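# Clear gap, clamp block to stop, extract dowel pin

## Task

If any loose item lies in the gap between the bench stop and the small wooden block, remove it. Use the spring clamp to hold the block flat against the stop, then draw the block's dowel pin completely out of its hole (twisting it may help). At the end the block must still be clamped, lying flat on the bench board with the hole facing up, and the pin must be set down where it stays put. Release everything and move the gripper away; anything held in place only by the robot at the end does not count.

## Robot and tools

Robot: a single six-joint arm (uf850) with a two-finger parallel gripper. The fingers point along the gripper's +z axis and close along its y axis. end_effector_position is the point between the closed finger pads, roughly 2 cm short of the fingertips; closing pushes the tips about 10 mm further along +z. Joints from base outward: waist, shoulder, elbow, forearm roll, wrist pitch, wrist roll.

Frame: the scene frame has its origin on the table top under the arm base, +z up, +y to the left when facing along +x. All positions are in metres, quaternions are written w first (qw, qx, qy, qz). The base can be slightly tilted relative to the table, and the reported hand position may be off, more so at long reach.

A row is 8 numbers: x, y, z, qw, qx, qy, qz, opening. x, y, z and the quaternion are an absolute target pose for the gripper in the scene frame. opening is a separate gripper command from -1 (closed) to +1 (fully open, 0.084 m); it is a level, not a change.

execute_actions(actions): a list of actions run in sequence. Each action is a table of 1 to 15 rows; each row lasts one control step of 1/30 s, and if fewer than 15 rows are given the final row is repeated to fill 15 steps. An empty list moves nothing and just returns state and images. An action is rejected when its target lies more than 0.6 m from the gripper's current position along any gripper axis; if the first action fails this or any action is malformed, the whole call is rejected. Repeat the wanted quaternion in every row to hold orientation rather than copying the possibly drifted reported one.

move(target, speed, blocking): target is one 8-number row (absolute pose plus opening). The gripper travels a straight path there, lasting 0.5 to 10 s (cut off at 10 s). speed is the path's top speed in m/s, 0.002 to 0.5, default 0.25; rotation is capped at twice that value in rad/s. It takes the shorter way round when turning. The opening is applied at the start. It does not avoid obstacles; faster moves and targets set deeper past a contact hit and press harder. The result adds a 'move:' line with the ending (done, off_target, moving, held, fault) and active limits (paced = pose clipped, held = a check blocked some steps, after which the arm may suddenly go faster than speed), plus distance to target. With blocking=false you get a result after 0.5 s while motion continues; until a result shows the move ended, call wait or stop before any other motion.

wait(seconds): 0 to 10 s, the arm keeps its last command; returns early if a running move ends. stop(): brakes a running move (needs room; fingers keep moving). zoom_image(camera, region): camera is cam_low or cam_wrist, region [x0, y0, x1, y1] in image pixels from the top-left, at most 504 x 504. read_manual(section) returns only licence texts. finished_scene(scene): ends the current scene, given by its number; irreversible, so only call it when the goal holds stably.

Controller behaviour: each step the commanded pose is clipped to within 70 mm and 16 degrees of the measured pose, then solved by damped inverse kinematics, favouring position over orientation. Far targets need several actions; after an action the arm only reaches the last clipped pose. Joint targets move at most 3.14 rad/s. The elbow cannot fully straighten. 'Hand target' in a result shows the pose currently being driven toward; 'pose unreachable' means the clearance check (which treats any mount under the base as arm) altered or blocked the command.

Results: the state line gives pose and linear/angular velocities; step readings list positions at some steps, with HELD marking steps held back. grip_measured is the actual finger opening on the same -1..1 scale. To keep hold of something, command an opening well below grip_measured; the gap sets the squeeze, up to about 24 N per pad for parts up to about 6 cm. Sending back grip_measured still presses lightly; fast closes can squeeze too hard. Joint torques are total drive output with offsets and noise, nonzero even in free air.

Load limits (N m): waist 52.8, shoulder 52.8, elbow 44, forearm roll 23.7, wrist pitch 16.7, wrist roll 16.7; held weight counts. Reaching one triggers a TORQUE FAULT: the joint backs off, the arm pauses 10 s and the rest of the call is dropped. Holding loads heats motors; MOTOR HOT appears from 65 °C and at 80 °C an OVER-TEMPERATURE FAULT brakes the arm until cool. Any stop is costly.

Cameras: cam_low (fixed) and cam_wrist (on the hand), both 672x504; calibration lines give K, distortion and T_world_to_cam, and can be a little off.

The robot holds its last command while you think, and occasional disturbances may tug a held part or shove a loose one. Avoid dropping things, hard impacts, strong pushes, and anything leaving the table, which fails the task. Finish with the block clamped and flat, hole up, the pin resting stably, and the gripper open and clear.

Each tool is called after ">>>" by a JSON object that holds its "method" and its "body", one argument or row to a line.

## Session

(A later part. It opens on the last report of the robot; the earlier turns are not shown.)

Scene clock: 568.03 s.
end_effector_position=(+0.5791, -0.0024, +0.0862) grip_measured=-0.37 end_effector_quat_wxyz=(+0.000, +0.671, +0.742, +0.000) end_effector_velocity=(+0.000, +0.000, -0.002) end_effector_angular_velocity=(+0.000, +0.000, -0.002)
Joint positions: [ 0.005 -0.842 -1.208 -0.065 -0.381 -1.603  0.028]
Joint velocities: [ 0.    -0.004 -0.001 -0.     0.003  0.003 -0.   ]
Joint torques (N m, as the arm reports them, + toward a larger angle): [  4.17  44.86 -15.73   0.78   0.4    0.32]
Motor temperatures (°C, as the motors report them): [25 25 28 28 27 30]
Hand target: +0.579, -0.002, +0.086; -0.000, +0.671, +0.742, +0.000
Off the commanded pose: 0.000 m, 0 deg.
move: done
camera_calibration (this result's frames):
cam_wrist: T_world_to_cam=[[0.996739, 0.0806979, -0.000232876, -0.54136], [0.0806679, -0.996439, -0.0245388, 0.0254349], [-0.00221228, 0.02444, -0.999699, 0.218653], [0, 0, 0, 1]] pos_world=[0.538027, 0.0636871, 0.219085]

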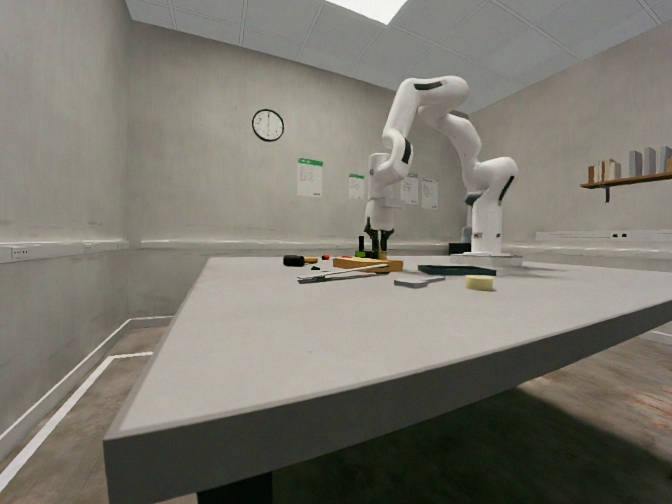

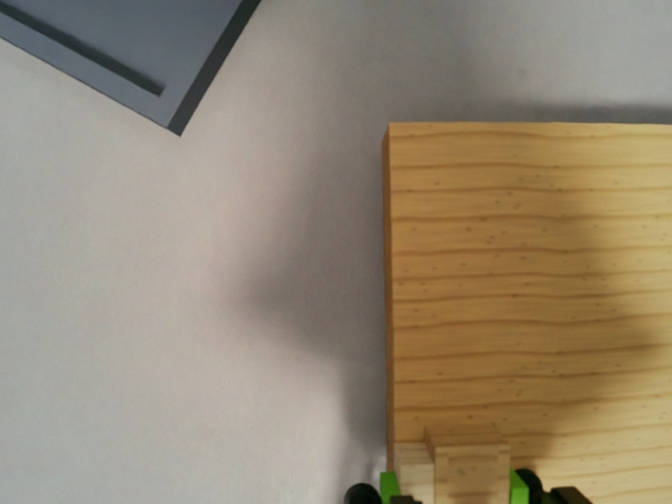

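>>> {"method": "execute_actions", "body": {
  "actions": [
    [[0.5788,-0.0024,0.0855,0,0.67075,0.74168,0,-0.4],[0.5787,-0.0024,0.085,0,0.67075,0.74168,0,-0.45],[0.5786,-0.0024,0.0845,0,0.67075,0.74168,0,-0.5],[0.5786,-0.0024,0.084,0,0.67075,0.74168,0,-0.55],[0.5786,-0.0024,0.0835,0,0.67075,0.74168,0,-0.6],[0.5786,-0.0024,0.0835,0,0.67075,0.74168,0,-0.63],[0.5786,-0.0024,0.0835,0,0.67075,0.74168,0,-0.66],[0.5786,-0.0024,0.0835,0,0.67075,0.74168,0,-0.68],[0.5786,-0.0024,0.0835,0,0.67075,0.74168,0,-0.70],[0.5786,-0.0024,0.0835,0,0.67075,0.74168,0,-0.72],[0.5786,-0.0024,0.0835,0,0.67075,0.74168,0,-0.74],[0.5786,-0.0024,0.0835,0,0.67075,0.74168,0,-0.76],[0.5786,-0.0024,0.0835,0,0.67075,0.74168,0,-0.78],[0.5786,-0.0024,0.0835,0,0.67075,0.74168,0,-0.81],[0.5786,-0.0024,0.0835,0,0.67075,0.74168,0,-0.85]],
    [[0.5786,-0.0024,0.0835,0,0.67075,0.74168,0,-0.9],[0.5786,-0.0024,0.0835,0,0.67075,0.74168,0,-0.95],[0.5786,-0.0024,0.0835,0,0.67075,0.74168,0,-1]]
  ]
}}

Scene clock: 593.90 s.
end_effector_position=(+0.5787, -0.0024, +0.0835) grip_measured=-0.79 end_effector_quat_wxyz=(+0.000, +0.671, +0.742, +0.000) end_effector_velocity=(+0.000, +0.000, +0.000) end_effector_angular_velocity=(+0.000, -0.000, -0.001)
Joint positions: [ 0.005 -0.846 -1.207 -0.065 -0.377 -1.603  0.009]
Joint velocities: [0.    0.    0.    0.001 0.    0.001 0.   ]
Joint torques (N m, as the arm reports them, + toward a larger angle): [  5.75  44.35 -14.83   0.87   0.27   0.12]
Motor temperatures (°C, as the motors report them): [25 25 28 28 27 30]
Hand target: +0.579, -0.002, +0.083; +0.000, +0.671, +0.742, -0.000
Off the commanded pose: 0.000 m, 0 deg.
Step readings (end_effector_position; steps 1 to 15: 1st action; 16 to 30: 2nd action):
0: (+0.5791, -0.0024, +0.0859)
1: (+0.5791, -0.0024, +0.0859)
2: (+0.5790, -0.0024, +0.0859)
4: (+0.5789, -0.0024, +0.0855)
8: (+0.5786, -0.0024, +0.0841)
15: (+0.5787, -0.0024, +0.0836)
16: (+0.5787, -0.0024, +0.0836)
17: (+0.5787, -0.0024, +0.0836)
19: (+0.5787, -0.0024, +0.0836)
23: (+0.5787, -0.0024, +0.0836)
30: end_effector_position above
camera_calibration (this result's frames):
cam_wrist: T_world_to_cam=[[0.99674, 0.080684, -0.000234544, -0.540916], [0.0806541, -0.996441, -0.0245031, 0.0254046], [-0.00221071, 0.0244042, -0.9997, 0.215954], [0, 0, 0, 1]] pos_world=[0.537581, 0.0636873, 0.216385]

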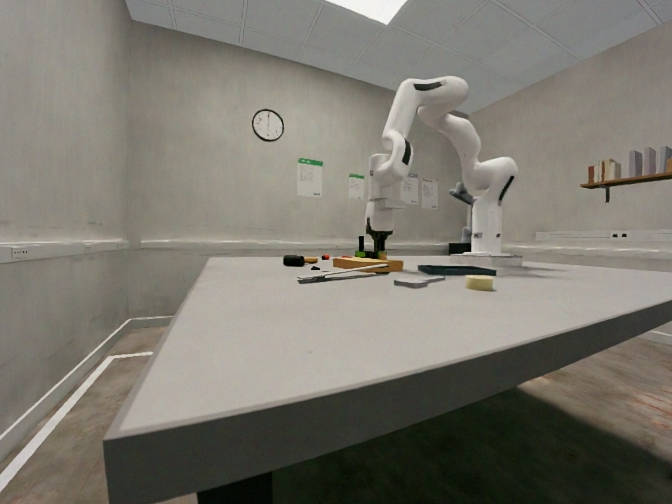

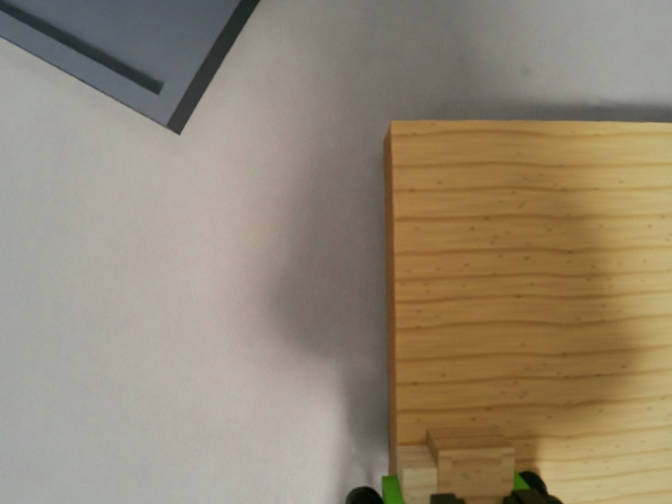

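>>> {"method": "move", "body": {
  "target": [0.5787, -0.0024, 0.085, 0, 0.45594, 0.89001, 0, -1],
  "speed": 0.3
}}

>>> {"method": "move", "body": {
  "target": [0.5787, -0.0024, 0.0865, 0, 0.67075, 0.74168, 0, -1],
  "speed": 0.3
}}

>>> {"method": "zoom_image", "body": {
  "camera": "cam_low",
  "region": [352, 232, 402, 268]
}}

Scene clock: 603.57 s.
end_effector_position=(+0.5787, -0.0025, +0.0850) grip_measured=-0.79 end_effector_quat_wxyz=(+0.000, +0.456, +0.890, -0.000) end_effector_velocity=(+0.000, +0.001, -0.000) end_effector_angular_velocity=(+0.007, +0.001, +0.009)
Joint positions: [ 0.005 -0.843 -1.207 -0.067 -0.379 -2.123  0.009]
Joint velocities: [-0.002 -0.001 -0.001  0.018 -0.001 -0.027 -0.   ]
Joint torques (N m, as the arm reports them, + toward a larger angle): [  4.2   47.09 -16.68   0.54   0.48   0.31]
Motor temperatures (°C, as the motors report them): [25 25 28 28 27 30]
Hand target: +0.579, -0.002, +0.085; +0.000, +0.456, +0.890, -0.000
Off the commanded pose: 0.000 m, 0 deg.
move: done
camera_calibration (this result's frames):
cam_wrist: T_world_to_cam=[[0.823395, 0.567469, -0.000777691, -0.439357], [0.567292, -0.823171, -0.023851, -0.255846], [-0.0141749, 0.0191976, -0.999715, 0.224298], [0, 0, 0, 1]] pos_world=[0.510083, 0.0344108, 0.21779]

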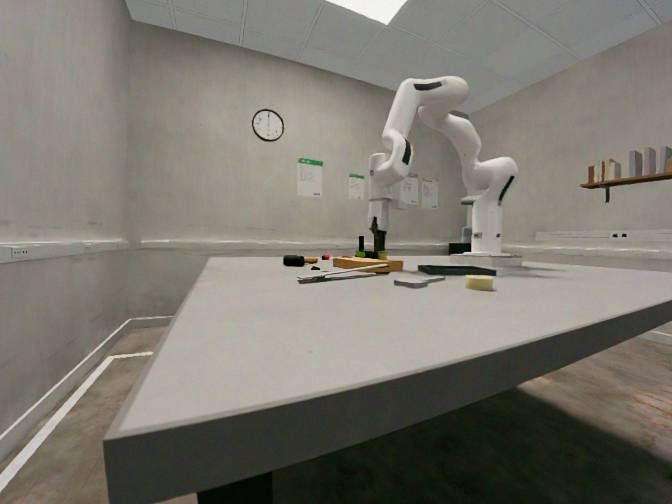

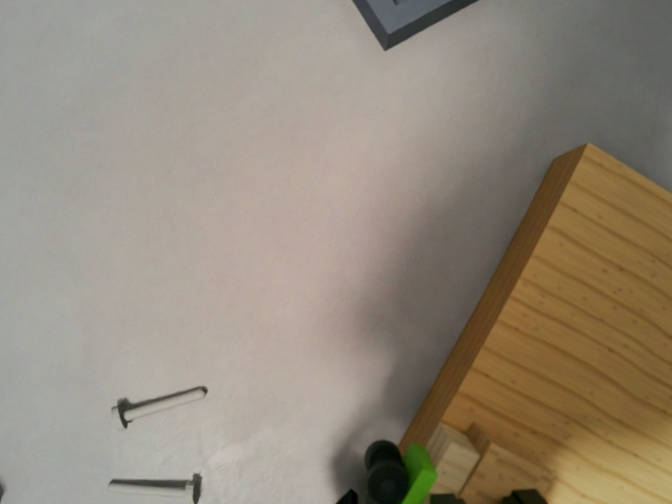

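Scene clock: 605.00 s.
end_effector_position=(+0.5787, -0.0024, +0.0865) grip_measured=-0.79 end_effector_quat_wxyz=(-0.000, +0.670, +0.742, +0.000) end_effector_velocity=(+0.000, -0.000, +0.000) end_effector_angular_velocity=(-0.007, -0.001, -0.009)
Joint positions: [ 0.004 -0.841 -1.206 -0.063 -0.381 -1.606  0.009]
Joint velocities: [ 0.002 -0.    -0.    -0.018  0.     0.027  0.   ]
Joint torques (N m, as the arm reports them, + toward a larger angle): [  3.12  47.78 -17.16   0.72   0.52   0.27]
Motor temperatures (°C, as the motors report them): [25 25 28 28 27 30]
Hand target: +0.579, -0.002, +0.087; -0.000, +0.671, +0.742, +0.000
Off the commanded pose: 0.000 m, 0 deg.
move: done
camera_calibration (this result's frames):
cam_wrist: T_world_to_cam=[[0.996665, 0.0815958, -0.000253823, -0.540922], [0.0815635, -0.996349, -0.025234, 0.0250397], [-0.00231189, 0.0251292, -0.999682, 0.218972], [0, 0, 0, 1]] pos_world=[0.537582, 0.0635826, 0.219397]

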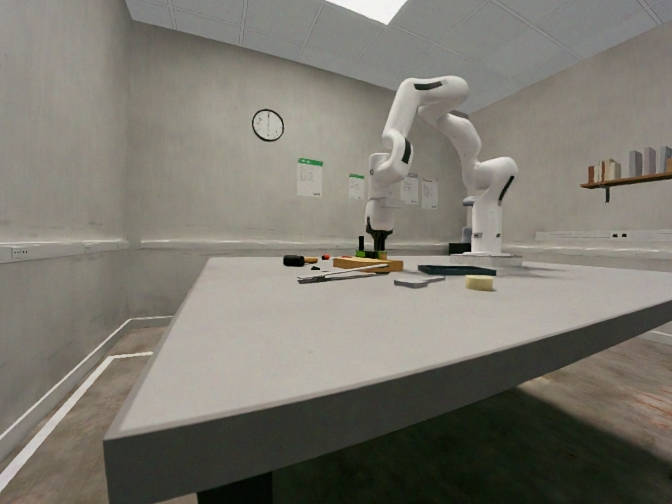

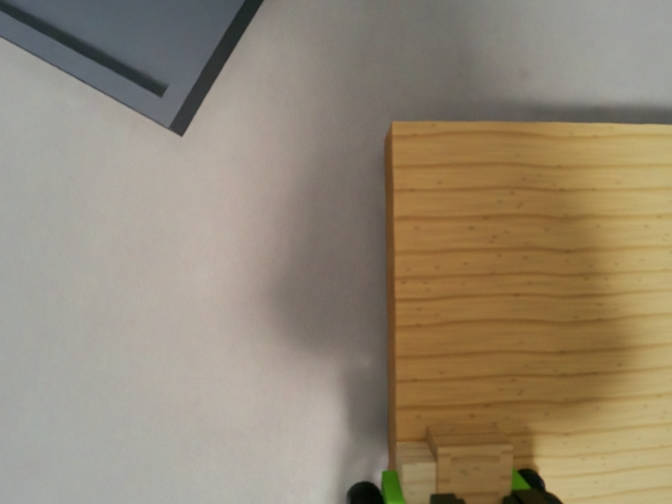

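Region (352, 232, 402, 268) of cam_low's 672x504 image, scaled by 10.080, with more detail than that image has; it fills the top 363 rows of this view, and the rest is white.

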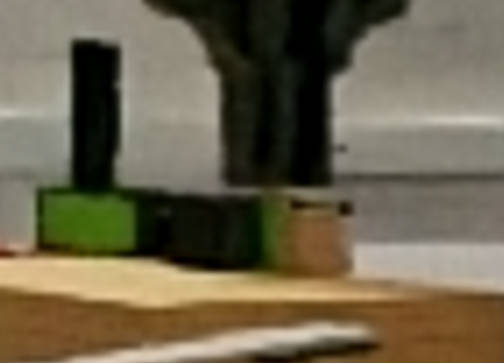

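>>> {"method": "move", "body": {
  "target": [0.5787, -0.0024, 0.090, 0, 0.95173, 0.30695, 0, -1],
  "speed": 0.45
}}

>>> {"method": "move", "body": {
  "target": [0.5787, -0.0024, 0.094, 0, 0.67075, 0.74168, 0, -1],
  "speed": 0.45
}}

>>> {"method": "zoom_image", "body": {
  "camera": "cam_low",
  "region": [352, 232, 402, 268]
}}

Scene clock: 622.03 s.
end_effector_position=(+0.5788, -0.0024, +0.0900) grip_measured=-0.79 end_effector_quat_wxyz=(-0.001, +0.952, +0.307, +0.000) end_effector_velocity=(-0.000, +0.000, -0.000) end_effector_angular_velocity=(-0.012, +0.002, -0.010)
Joint positions: [ 0.004 -0.834 -1.205 -0.06  -0.386 -0.562  0.009]
Joint velocities: [ 0.005 -0.001 -0.001 -0.032 -0.003  0.045 -0.   ]
Joint torques (N m, as the arm reports them, + toward a larger angle): [  4.95  45.58 -16.45   1.32   0.51   0.29]
Motor temperatures (°C, as the motors report them): [25 25 28 28 27 30]
Hand target: +0.579, -0.002, +0.090; -0.000, +0.952, +0.307, +0.000
Off the commanded pose: 0.000 m, 0 deg.
move: done
camera_calibration (this result's frames):
cam_wrist: T_world_to_cam=[[0.569052, -0.822301, -0.00130105, -0.295557], [-0.82205, -0.568838, -0.0256391, 0.549167], [0.020343, 0.0156595, -0.99967, 0.209379], [0, 0, 0, 1]] pos_world=[0.61537, 0.0660707, 0.223006]

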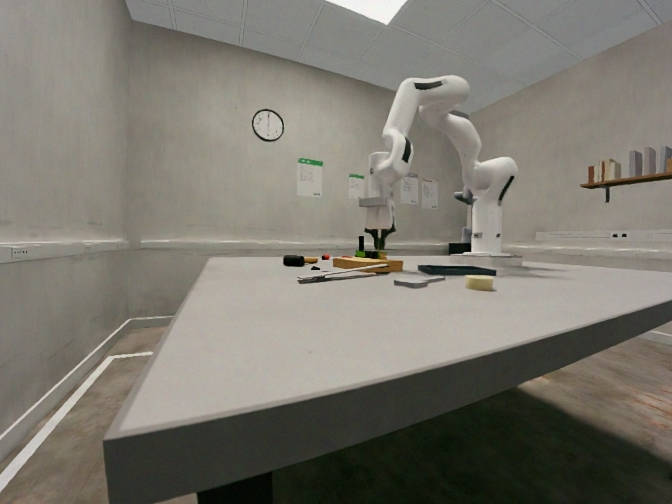

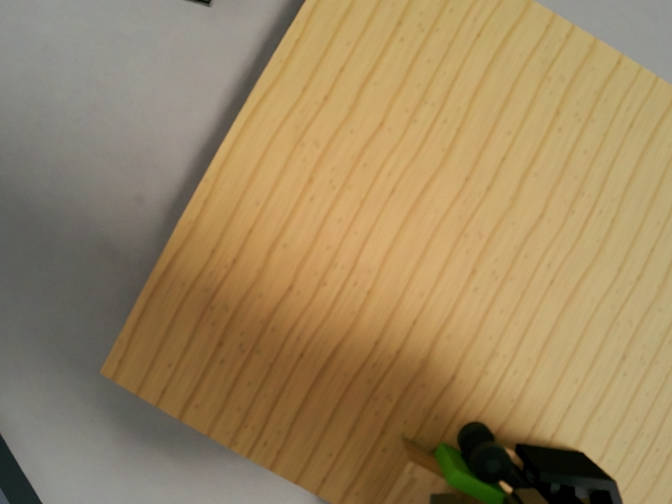

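Scene clock: 623.87 s.
end_effector_position=(+0.5788, -0.0025, +0.0941) grip_measured=-0.79 end_effector_quat_wxyz=(+0.001, +0.671, +0.741, -0.000) end_effector_velocity=(-0.002, +0.001, -0.000) end_effector_angular_velocity=(+0.011, +0.009, +0.011)
Joint positions: [ 0.005 -0.826 -1.203 -0.066 -0.392 -1.6    0.009]
Joint velocities: [-0.003 -0.001 -0.     0.031 -0.007 -0.042  0.   ]
Joint torques (N m, as the arm reports them, + toward a larger angle): [  7.05  44.21 -15.6    0.02   0.55   0.23]
Motor temperatures (°C, as the motors report them): [25 25 28 28 27 30]
Hand target: +0.579, -0.002, +0.094; +0.000, +0.671, +0.742, -0.000
Off the commanded pose: 0.000 m, 0 deg.
move: done
camera_calibration (this result's frames):
cam_wrist: T_world_to_cam=[[0.996821, 0.0796721, 0.000256125, -0.541177], [0.0796566, -0.996553, -0.0231646, 0.0260375], [-0.00159033, 0.0231113, -0.999732, 0.226123], [0, 0, 0, 1]] pos_world=[0.537742, 0.0638385, 0.226804]

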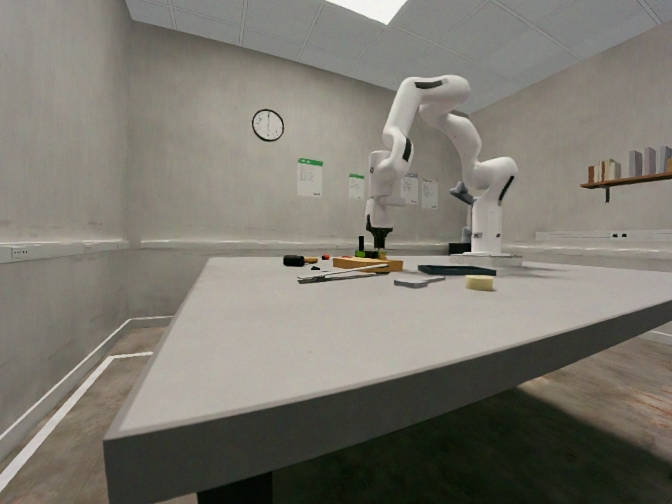

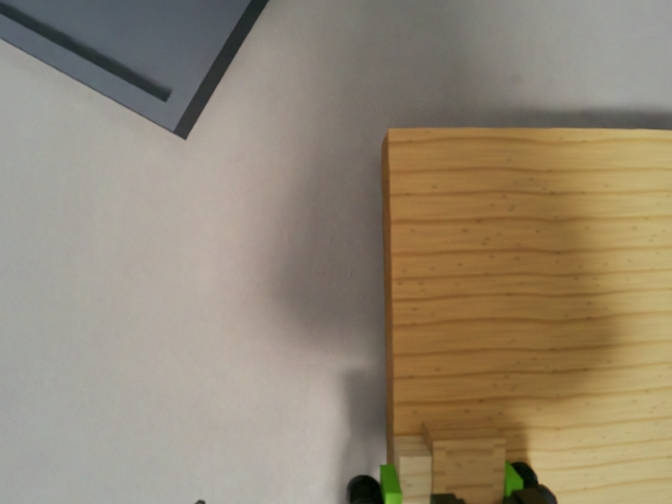

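Region (352, 232, 402, 268) of cam_low's 672x504 image, scaled by 10.080, with more detail than that image has; it fills the top 363 rows of this view, and the rest is white.

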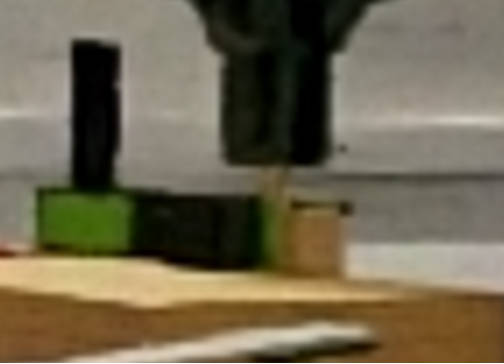

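>>> {"method": "move", "body": {
  "target": [0.5787, -0.0024, 0.103, 0, 0.86603, 0.5, 0, -1],
  "speed": 0.3
}}

>>> {"method": "move", "body": {
  "target": [0.5787, -0.0024, 0.125, 0, 0.86603, 0.5, 0, -1],
  "speed": 0.05
}}

>>> {"method": "zoom_image", "body": {
  "camera": "cam_low",
  "region": [352, 222, 402, 268]
}}

Scene clock: 641.70 s.
end_effector_position=(+0.5787, -0.0024, +0.1030) grip_measured=-0.79 end_effector_quat_wxyz=(-0.000, +0.866, +0.500, +0.000) end_effector_velocity=(+0.000, -0.000, +0.000) end_effector_angular_velocity=(-0.006, -0.000, -0.011)
Joint positions: [ 0.005 -0.809 -1.2   -0.059 -0.406 -0.985  0.009]
Joint velocities: [ 0.002  0.    -0.    -0.014 -0.     0.026 -0.   ]
Joint torques (N m, as the arm reports them, + toward a larger angle): [  4.79  43.87 -15.31   0.8    0.43   0.37]
Motor temperatures (°C, as the motors report them): [25 25 28 28 27 30]
Hand target: +0.579, -0.002, +0.103; -0.000, +0.866, +0.500, +0.000
Off the commanded pose: 0.000 m, 0 deg.
move: done
camera_calibration (this result's frames):
cam_wrist: T_world_to_cam=[[0.856524, -0.516107, -0.000766612, -0.46113], [-0.515962, -0.856245, -0.0250785, 0.371506], [0.0122868, 0.0218759, -0.999685, 0.227005], [0, 0, 0, 1]] pos_world=[0.583862, 0.0751419, 0.235897]

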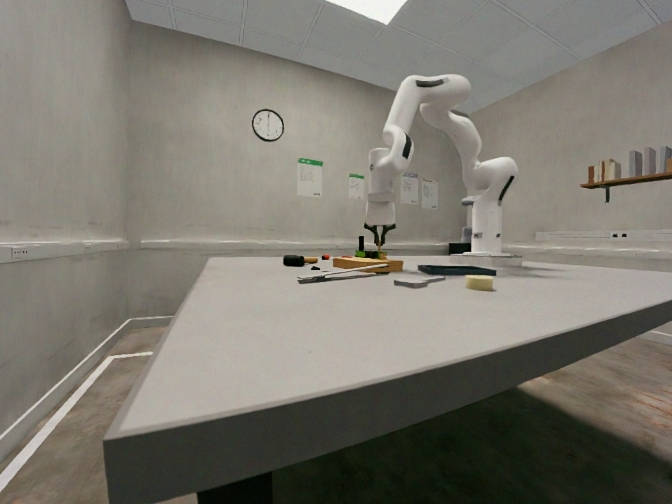

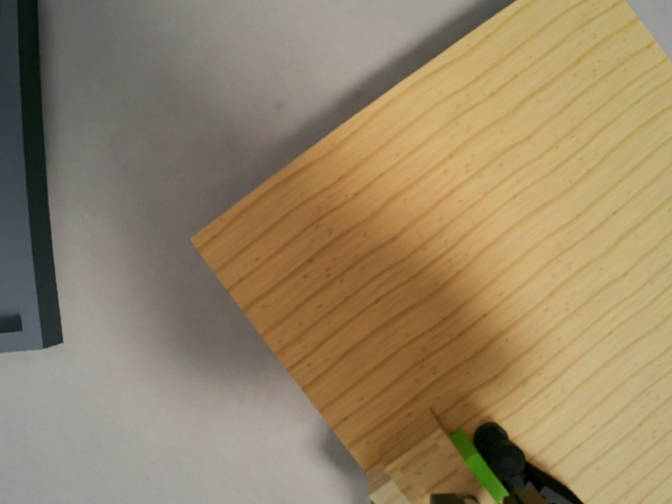

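Scene clock: 642.53 s.
end_effector_position=(+0.5785, -0.0024, +0.1248) grip_measured=-0.79 end_effector_quat_wxyz=(-0.000, +0.866, +0.500, -0.000) end_effector_velocity=(-0.000, -0.000, +0.002) end_effector_angular_velocity=(-0.000, +0.001, -0.001)
Joint positions: [ 0.006 -0.768 -1.194 -0.056 -0.441 -0.987  0.009]
Joint velocities: [-0.     0.004  0.001  0.    -0.004  0.     0.   ]
Joint torques (N m, as the arm reports them, + toward a larger angle): [  5.03  42.55 -16.62   0.45   0.46   0.31]
Motor temperatures (°C, as the motors report them): [25 25 28 28 27 30]
Hand target: +0.579, -0.002, +0.125; +0.000, +0.866, +0.500, -0.000
Off the commanded pose: 0.000 m, 0 deg.
move: done
camera_calibration (this result's frames):
cam_wrist: T_world_to_cam=[[0.856064, -0.516869, -0.000509536, -0.460792], [-0.516725, -0.855802, -0.0244366, 0.372357], [0.0121944, 0.0211826, -0.999701, 0.248825], [0, 0, 0, 1]] pos_world=[0.58384, 0.0752243, 0.257615]

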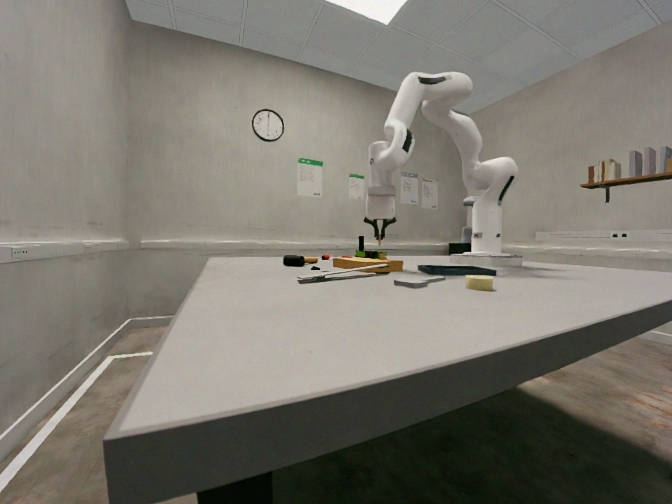

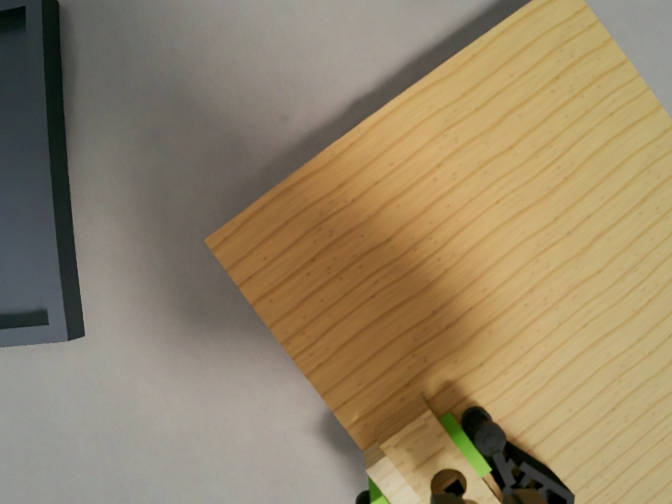

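Region (352, 222, 402, 268) of cam_low's 672x504 image, scaled by 10.080, with more detail than that image has; it fills the top 464 rows of this view, and the rest is white.

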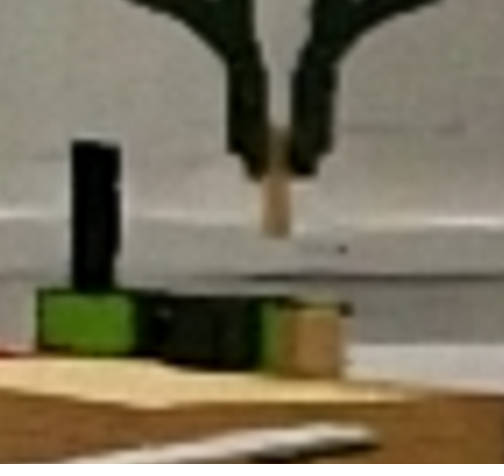

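>>> {"method": "move", "body": {
  "target": [0.44, 0.19, 0.095, 0, 0.86603, 0.5, 0, -1],
  "speed": 0.3
}}

>>> {"method": "move", "body": {
  "target": [0.44, 0.19, 0.053, 0, 0.86603, 0.5, 0, -1],
  "speed": 0.1
}}

>>> {"method": "execute_actions", "body": {
  "actions": [
    [[0.44,0.19,0.0527,0,0.86603,0.5,0,-1],[0.44,0.19,0.0524,0,0.86603,0.5,0,-1],[0.44,0.19,0.0521,0,0.86603,0.5,0,-1],[0.44,0.19,0.0518,0,0.86603,0.5,0,-1],[0.44,0.19,0.0515,0,0.86603,0.5,0,-1],[0.44,0.19,0.0512,0,0.86603,0.5,0,-1],[0.44,0.19,0.0509,0,0.86603,0.5,0,-1],[0.44,0.19,0.0506,0,0.86603,0.5,0,-1],[0.44,0.19,0.0503,0,0.86603,0.5,0,-1],[0.44,0.19,0.050,0,0.86603,0.5,0,-1]]
  ]
}}

Scene clock: 659.97 s.
end_effector_position=(+0.4404, +0.1909, +0.0945) grip_measured=-0.79 end_effector_quat_wxyz=(-0.001, +0.866, +0.500, +0.000) end_effector_velocity=(-0.001, +0.002, -0.000) end_effector_angular_velocity=(-0.006, -0.002, -0.002)
Joint positions: [ 0.414 -0.681 -0.906 -0.055 -0.248 -0.576  0.009]
Joint velocities: [ 0.008 -0.     0.001 -0.025  0.     0.035 -0.   ]
Joint torques (N m, as the arm reports them, + toward a larger angle): [  3.73  38.6  -13.21   1.47   0.43   0.34]
Motor temperatures (°C, as the motors report them): [25 25 28 28 27 30]
Hand target: +0.440, +0.191, +0.094; -0.001, +0.866, +0.500, +0.000
Off the commanded pose: 0.001 m, 0 deg.
move: done
camera_calibration (this result's frames):
cam_wrist: T_world_to_cam=[[0.856091, -0.51682, -0.00210746, -0.242542], [-0.516688, -0.855764, -0.0264895, 0.465825], [0.0118868, 0.0237663, -0.999647, 0.215789], [0, 0, 0, 1]] pos_world=[0.445759, 0.268158, 0.227541]

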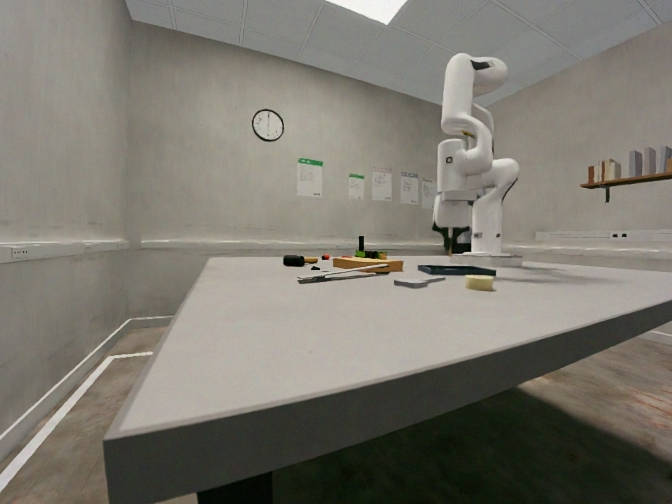

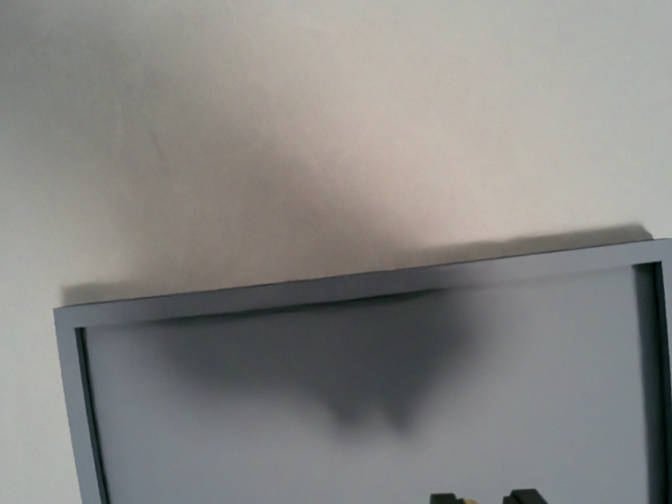

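Scene clock: 660.87 s.
end_effector_position=(+0.4402, +0.1901, +0.0532) grip_measured=-0.79 end_effector_quat_wxyz=(-0.000, +0.866, +0.500, +0.000) end_effector_velocity=(+0.000, -0.000, -0.002) end_effector_angular_velocity=(-0.001, -0.000, +0.000)
Joint positions: [ 0.413 -0.775 -0.926 -0.092 -0.175 -0.541  0.009]
Joint velocities: [ 0.    -0.006 -0.002 -0.008  0.004  0.008  0.   ]
Joint torques (N m, as the arm reports them, + toward a larger angle): [  4.81  38.97 -12.17   0.64   0.31   0.32]
Motor temperatures (°C, as the motors report them): [25 25 28 28 27 30]
Hand target: +0.440, +0.190, +0.053; -0.000, +0.866, +0.500, +0.000
Off the commanded pose: 0.000 m, 0 deg.
move: done
camera_calibration (this result's frames):
cam_wrist: T_world_to_cam=[[0.856075, -0.516852, -0.000415754, -0.242945], [-0.516702, -0.855807, -0.0247568, 0.463911], [0.0124398, 0.0214085, -0.999693, 0.174728], [0, 0, 0, 1]] pos_world=[0.445509, 0.267711, 0.186058]

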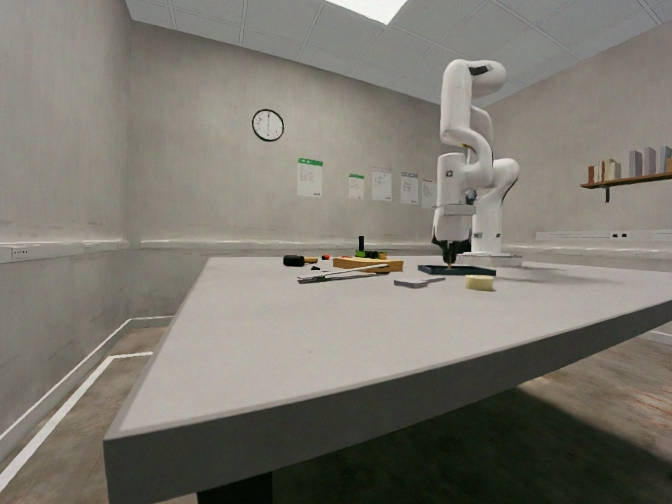

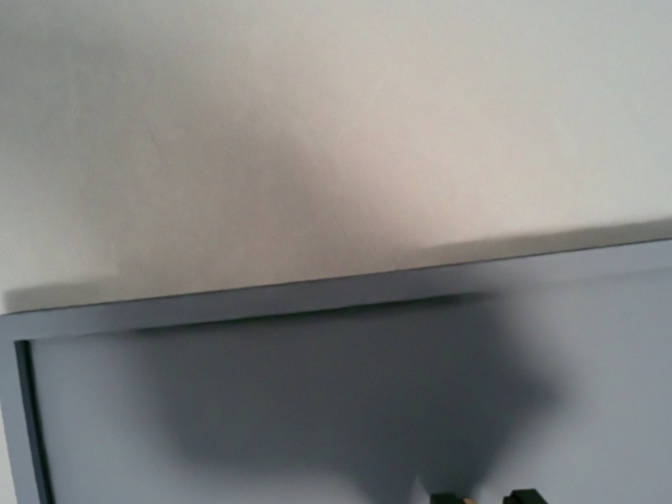

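Scene clock: 661.37 s.
end_effector_position=(+0.4400, +0.1900, +0.0502) grip_measured=-0.79 end_effector_quat_wxyz=(-0.000, +0.866, +0.500, -0.000) end_effector_velocity=(+0.000, +0.000, -0.002) end_effector_angular_velocity=(+0.000, -0.001, +0.000)
Joint positions: [ 0.413 -0.782 -0.927 -0.095 -0.17  -0.537  0.009]
Joint velocities: [ 0.    -0.006 -0.002 -0.004  0.004  0.004 -0.   ]
Joint torques (N m, as the arm reports them, + toward a larger angle): [  6.01  39.42 -12.22   0.65   0.46   0.31]
Motor temperatures (°C, as the motors report them): [25 25 28 28 27 30]
Hand target: +0.440, +0.190, +0.050; -0.000, +0.866, +0.500, -0.000
Off the commanded pose: 0.000 m, 0 deg.
Step readings (end_effector_position):
0: (+0.4402, +0.1901, +0.0532)
1: (+0.4402, +0.1901, +0.0531)
2: (+0.4402, +0.1901, +0.0530)
4: (+0.4402, +0.1901, +0.0527)
8: (+0.4400, +0.1900, +0.0518)
15: end_effector_position above
camera_calibration (this result's frames):
cam_wrist: T_world_to_cam=[[0.856071, -0.516858, -0.000472882, -0.242783], [-0.516713, -0.855808, -0.0244858, 0.463601], [0.012251, 0.0212059, -0.9997, 0.171885], [0, 0, 0, 1]] pos_world=[0.445282, 0.267624, 0.183071]

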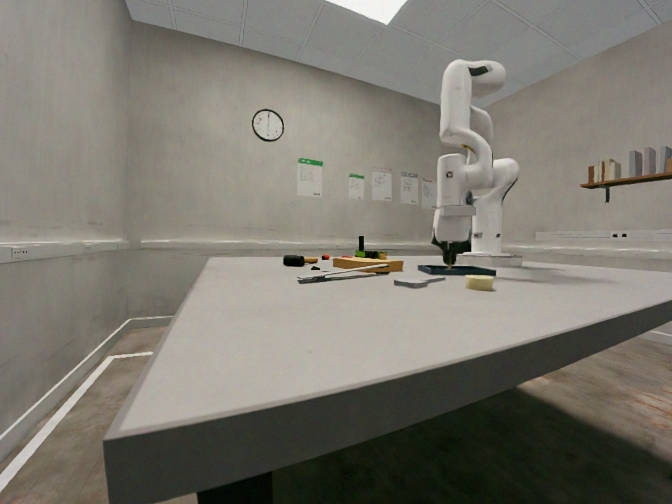

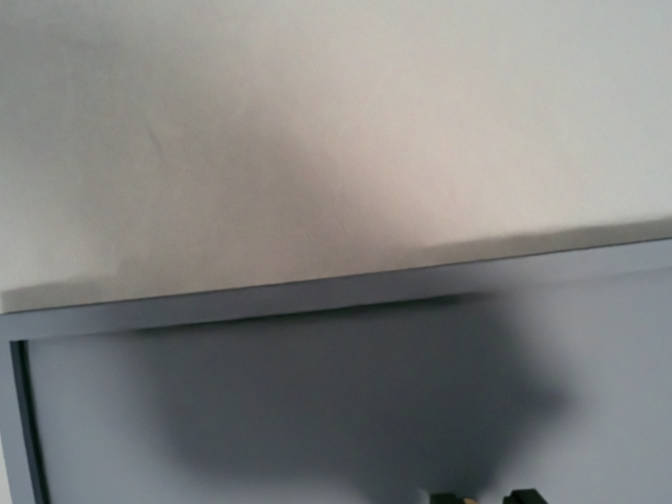

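>>> {"method": "execute_actions", "body": {
  "actions": [
    [[0.44,0.19,0.0497,0,0.86603,0.5,0,-1],[0.44,0.19,0.0494,0,0.86603,0.5,0,-1],[0.44,0.19,0.0491,0,0.86603,0.5,0,-1],[0.44,0.19,0.0488,0,0.86603,0.5,0,-1],[0.44,0.19,0.0485,0,0.86603,0.5,0,-1],[0.44,0.19,0.0483,0,0.86603,0.5,0,-1]]
  ]
}}

Scene clock: 675.20 s.
end_effector_position=(+0.4400, +0.1900, +0.0483) grip_measured=-0.79 end_effector_quat_wxyz=(-0.000, +0.866, +0.500, +0.000) end_effector_velocity=(+0.000, -0.000, -0.000) end_effector_angular_velocity=(+0.000, -0.000, -0.001)
Joint positions: [ 0.413 -0.786 -0.929 -0.097 -0.167 -0.535  0.009]
Joint velocities: [-0.    -0.001 -0.    -0.001  0.001  0.001 -0.   ]
Joint torques (N m, as the arm reports them, + toward a larger angle): [  4.21  40.34 -11.76   0.15   0.42   0.25]
Motor temperatures (°C, as the motors report them): [25 25 28 28 27 30]
Hand target: +0.440, +0.190, +0.048; -0.000, +0.866, +0.500, +0.000
Off the commanded pose: 0.000 m, 0 deg.
Step readings (end_effector_position):
0: (+0.4400, +0.1900, +0.0500)
1: (+0.4400, +0.1900, +0.0500)
2: (+0.4400, +0.1900, +0.0499)
4: (+0.4400, +0.1900, +0.0497)
8: (+0.4400, +0.1900, +0.0488)
15: end_effector_position above
camera_calibration (this result's frames):
cam_wrist: T_world_to_cam=[[0.856069, -0.516862, -0.000425659, -0.242794], [-0.516715, -0.855806, -0.024521, 0.463571], [0.0123097, 0.0212116, -0.999699, 0.169982], [0, 0, 0, 1]] pos_world=[0.44529, 0.267631, 0.181195]

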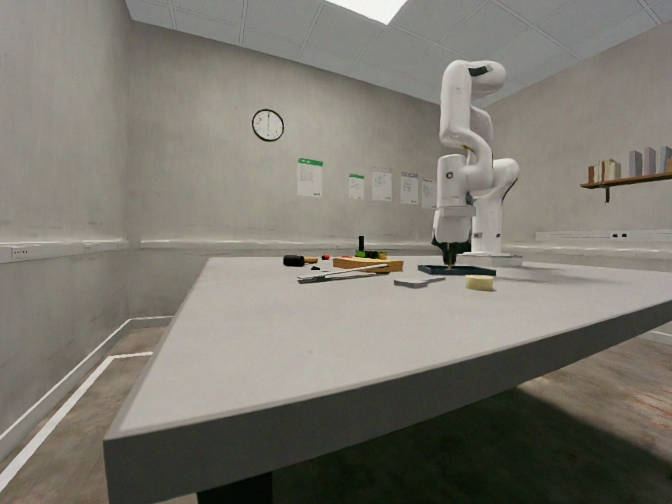

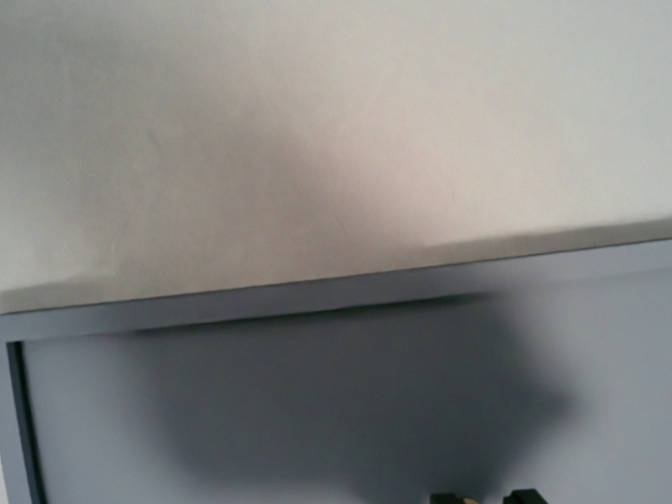

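>>> {"method": "execute_actions", "body": {
  "actions": []
}}

Scene clock: 699.07 s.
end_effector_position=(+0.4400, +0.1900, +0.0483) grip_measured=-0.79 end_effector_quat_wxyz=(-0.000, +0.866, +0.500, -0.000) end_effector_velocity=(+0.000, +0.000, +0.000) end_effector_angular_velocity=(+0.000, -0.000, -0.001)
Joint positions: [ 0.413 -0.786 -0.929 -0.097 -0.167 -0.535  0.009]
Joint velocities: [-0.     0.    -0.    -0.     0.     0.001 -0.   ]
Joint torques (N m, as the arm reports them, + toward a larger angle): [  3.99  39.74 -12.42   0.81   0.5    0.21]
Motor temperatures (°C, as the motors report them): [25 25 28 28 27 30]
Hand target: +0.440, +0.190, +0.048; -0.000, +0.866, +0.500, +0.000
Off the commanded pose: 0.000 m, 0 deg.
camera_calibration (this result's frames):
cam_wrist: T_world_to_cam=[[0.856068, -0.516863, -0.000420962, -0.242792], [-0.516717, -0.855806, -0.0245133, 0.463568], [0.0123097, 0.0212025, -0.999699, 0.169933], [0, 0, 0, 1]] pos_world=[0.445288, 0.267631, 0.181144]

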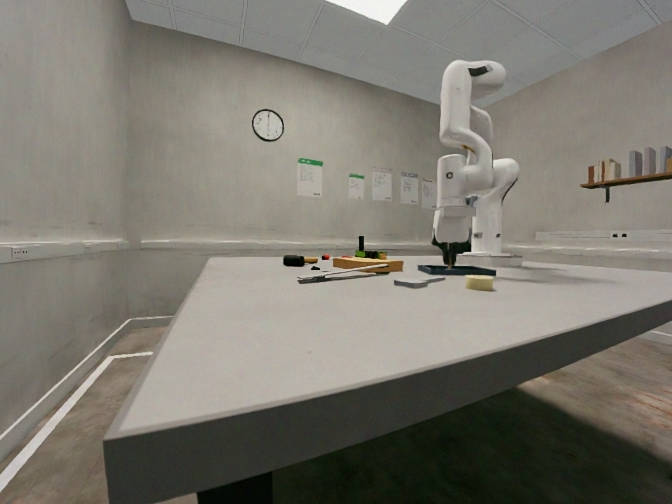

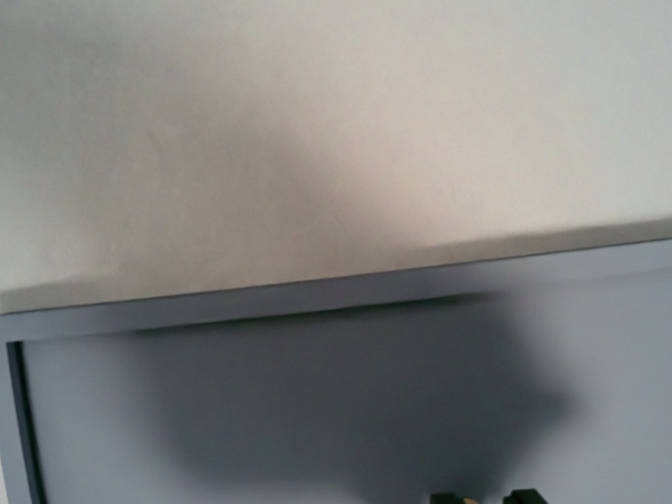

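>>> {"method": "execute_actions", "body": {
  "actions": [
    [[0.44,0.19,0.0479,0,0.86603,0.5,0,-1],[0.44,0.19,0.0476,0,0.86603,0.5,0,-1],[0.44,0.19,0.0473,0,0.86603,0.5,0,-1],[0.44,0.19,0.0470,0,0.86603,0.5,0,-1],[0.44,0.19,0.0468,0,0.86603,0.5,0,-1]]
  ]
}}

>>> {"method": "zoom_image", "body": {
  "camera": "cam_low",
  "region": [420,235,480,280]
}}

Scene clock: 705.27 s.
end_effector_position=(+0.4400, +0.1900, +0.0468) grip_measured=-0.79 end_effector_quat_wxyz=(-0.000, +0.866, +0.500, +0.000) end_effector_velocity=(+0.000, +0.000, -0.000) end_effector_angular_velocity=(+0.000, -0.000, +0.000)
Joint positions: [ 0.413 -0.79  -0.93  -0.099 -0.164 -0.534  0.009]
Joint velocities: [ 0.    -0.001 -0.    -0.     0.001  0.001 -0.   ]
Joint torques (N m, as the arm reports them, + toward a larger angle): [  4.51  38.52 -11.73  -0.51   0.53   0.32]
Motor temperatures (°C, as the motors report them): [25 25 28 28 27 30]
Hand target: +0.440, +0.190, +0.047; -0.000, +0.866, +0.500, +0.000
Off the commanded pose: 0.000 m, 0 deg.
Step readings (end_effector_position):
0: (+0.4400, +0.1900, +0.0483)
1: (+0.4400, +0.1900, +0.0483)
2: (+0.4400, +0.1900, +0.0482)
4: (+0.4400, +0.1900, +0.0479)
8: (+0.4400, +0.1900, +0.0471)
15: end_effector_position above
camera_calibration (this result's frames):
cam_wrist: T_world_to_cam=[[0.856068, -0.516863, -0.000421794, -0.242794], [-0.516716, -0.855805, -0.0245233, 0.463534], [0.0123142, 0.0212116, -0.999699, 0.168467], [0, 0, 0, 1]] pos_world=[0.445289, 0.267631, 0.179682]

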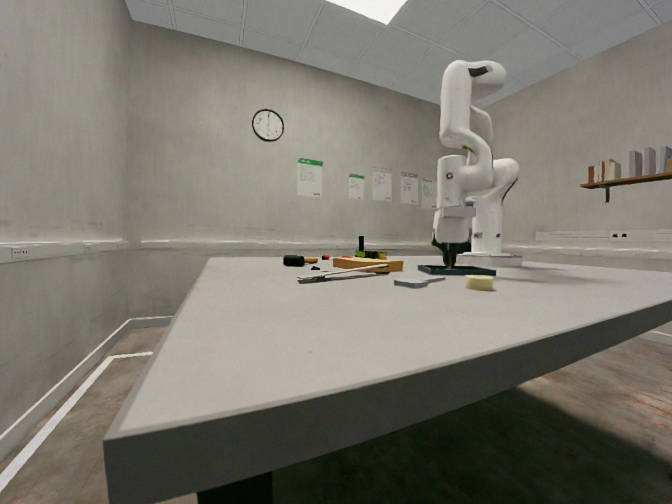

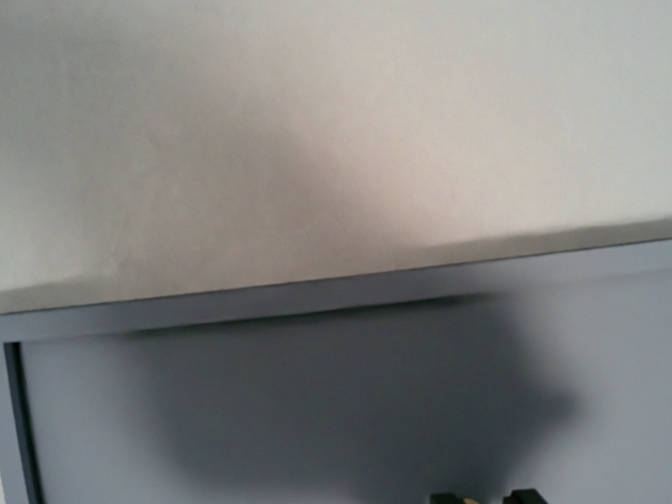

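Region (420, 235, 480, 280) of cam_low's 672x504 image, scaled by 8.400, with more detail than that image has; it fills the top 378 rows of this view, and the rest is white.

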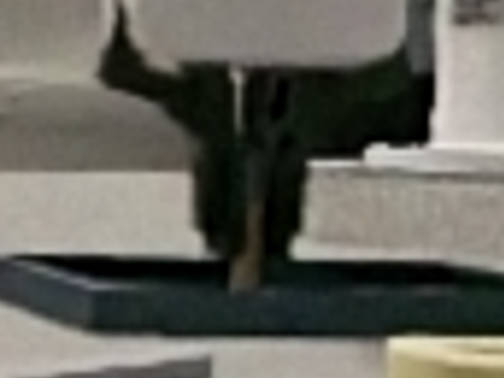

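>>> {"method": "execute_actions", "body": {
  "actions": [
    [[0.44,0.19,0.0465,0,0.86603,0.5,0,-1],[0.44,0.19,0.0462,0,0.86603,0.5,0,-1],[0.44,0.19,0.0459,0,0.86603,0.5,0,-1],[0.44,0.19,0.0456,0,0.86603,0.5,0,-1]]
  ]
}}

Scene clock: 712.83 s.
end_effector_position=(+0.4403, +0.1901, +0.0461) grip_measured=-0.79 end_effector_quat_wxyz=(+0.000, +0.866, +0.500, +0.000) end_effector_velocity=(+0.000, +0.000, -0.001) end_effector_angular_velocity=(+0.001, -0.001, -0.002)
Joint positions: [ 0.413 -0.792 -0.931 -0.1   -0.163 -0.533  0.009]
Joint velocities: [ 0.    -0.001 -0.    -0.     0.003  0.003  0.   ]
Joint torques (N m, as the arm reports them, + toward a larger angle): [ 5.81 30.63 -9.46  0.52  1.87  0.07]
Motor temperatures (°C, as the motors report them): [25 25 28 28 27 30]
Hand target: +0.440, +0.190, +0.046; -0.000, +0.866, +0.500, -0.000
Off the commanded pose: 0.001 m, 0 deg.
Step readings (end_effector_position):
0: (+0.4400, +0.1900, +0.0468)
1: (+0.4400, +0.1900, +0.0468)
2: (+0.4400, +0.1900, +0.0467)
4: (+0.4400, +0.1900, +0.0465)
8: (+0.4402, +0.1901, +0.0462)
15: end_effector_position above
camera_calibration (this result's frames):
cam_wrist: T_world_to_cam=[[0.856081, -0.516841, -0.000180769, -0.242997], [-0.516687, -0.855817, -0.0247263, 0.463777], [0.0126249, 0.0212611, -0.999694, 0.167543], [0, 0, 0, 1]] pos_world=[0.445538, 0.267755, 0.178915]

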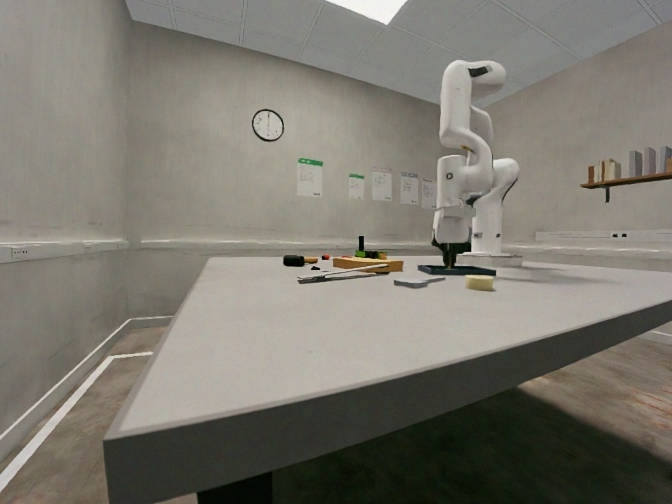

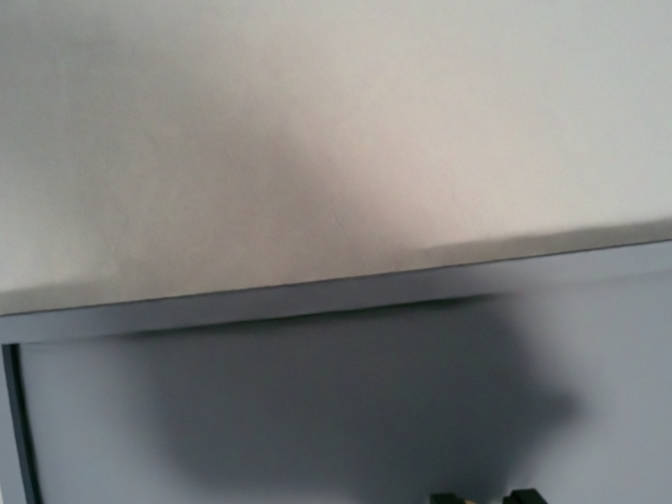

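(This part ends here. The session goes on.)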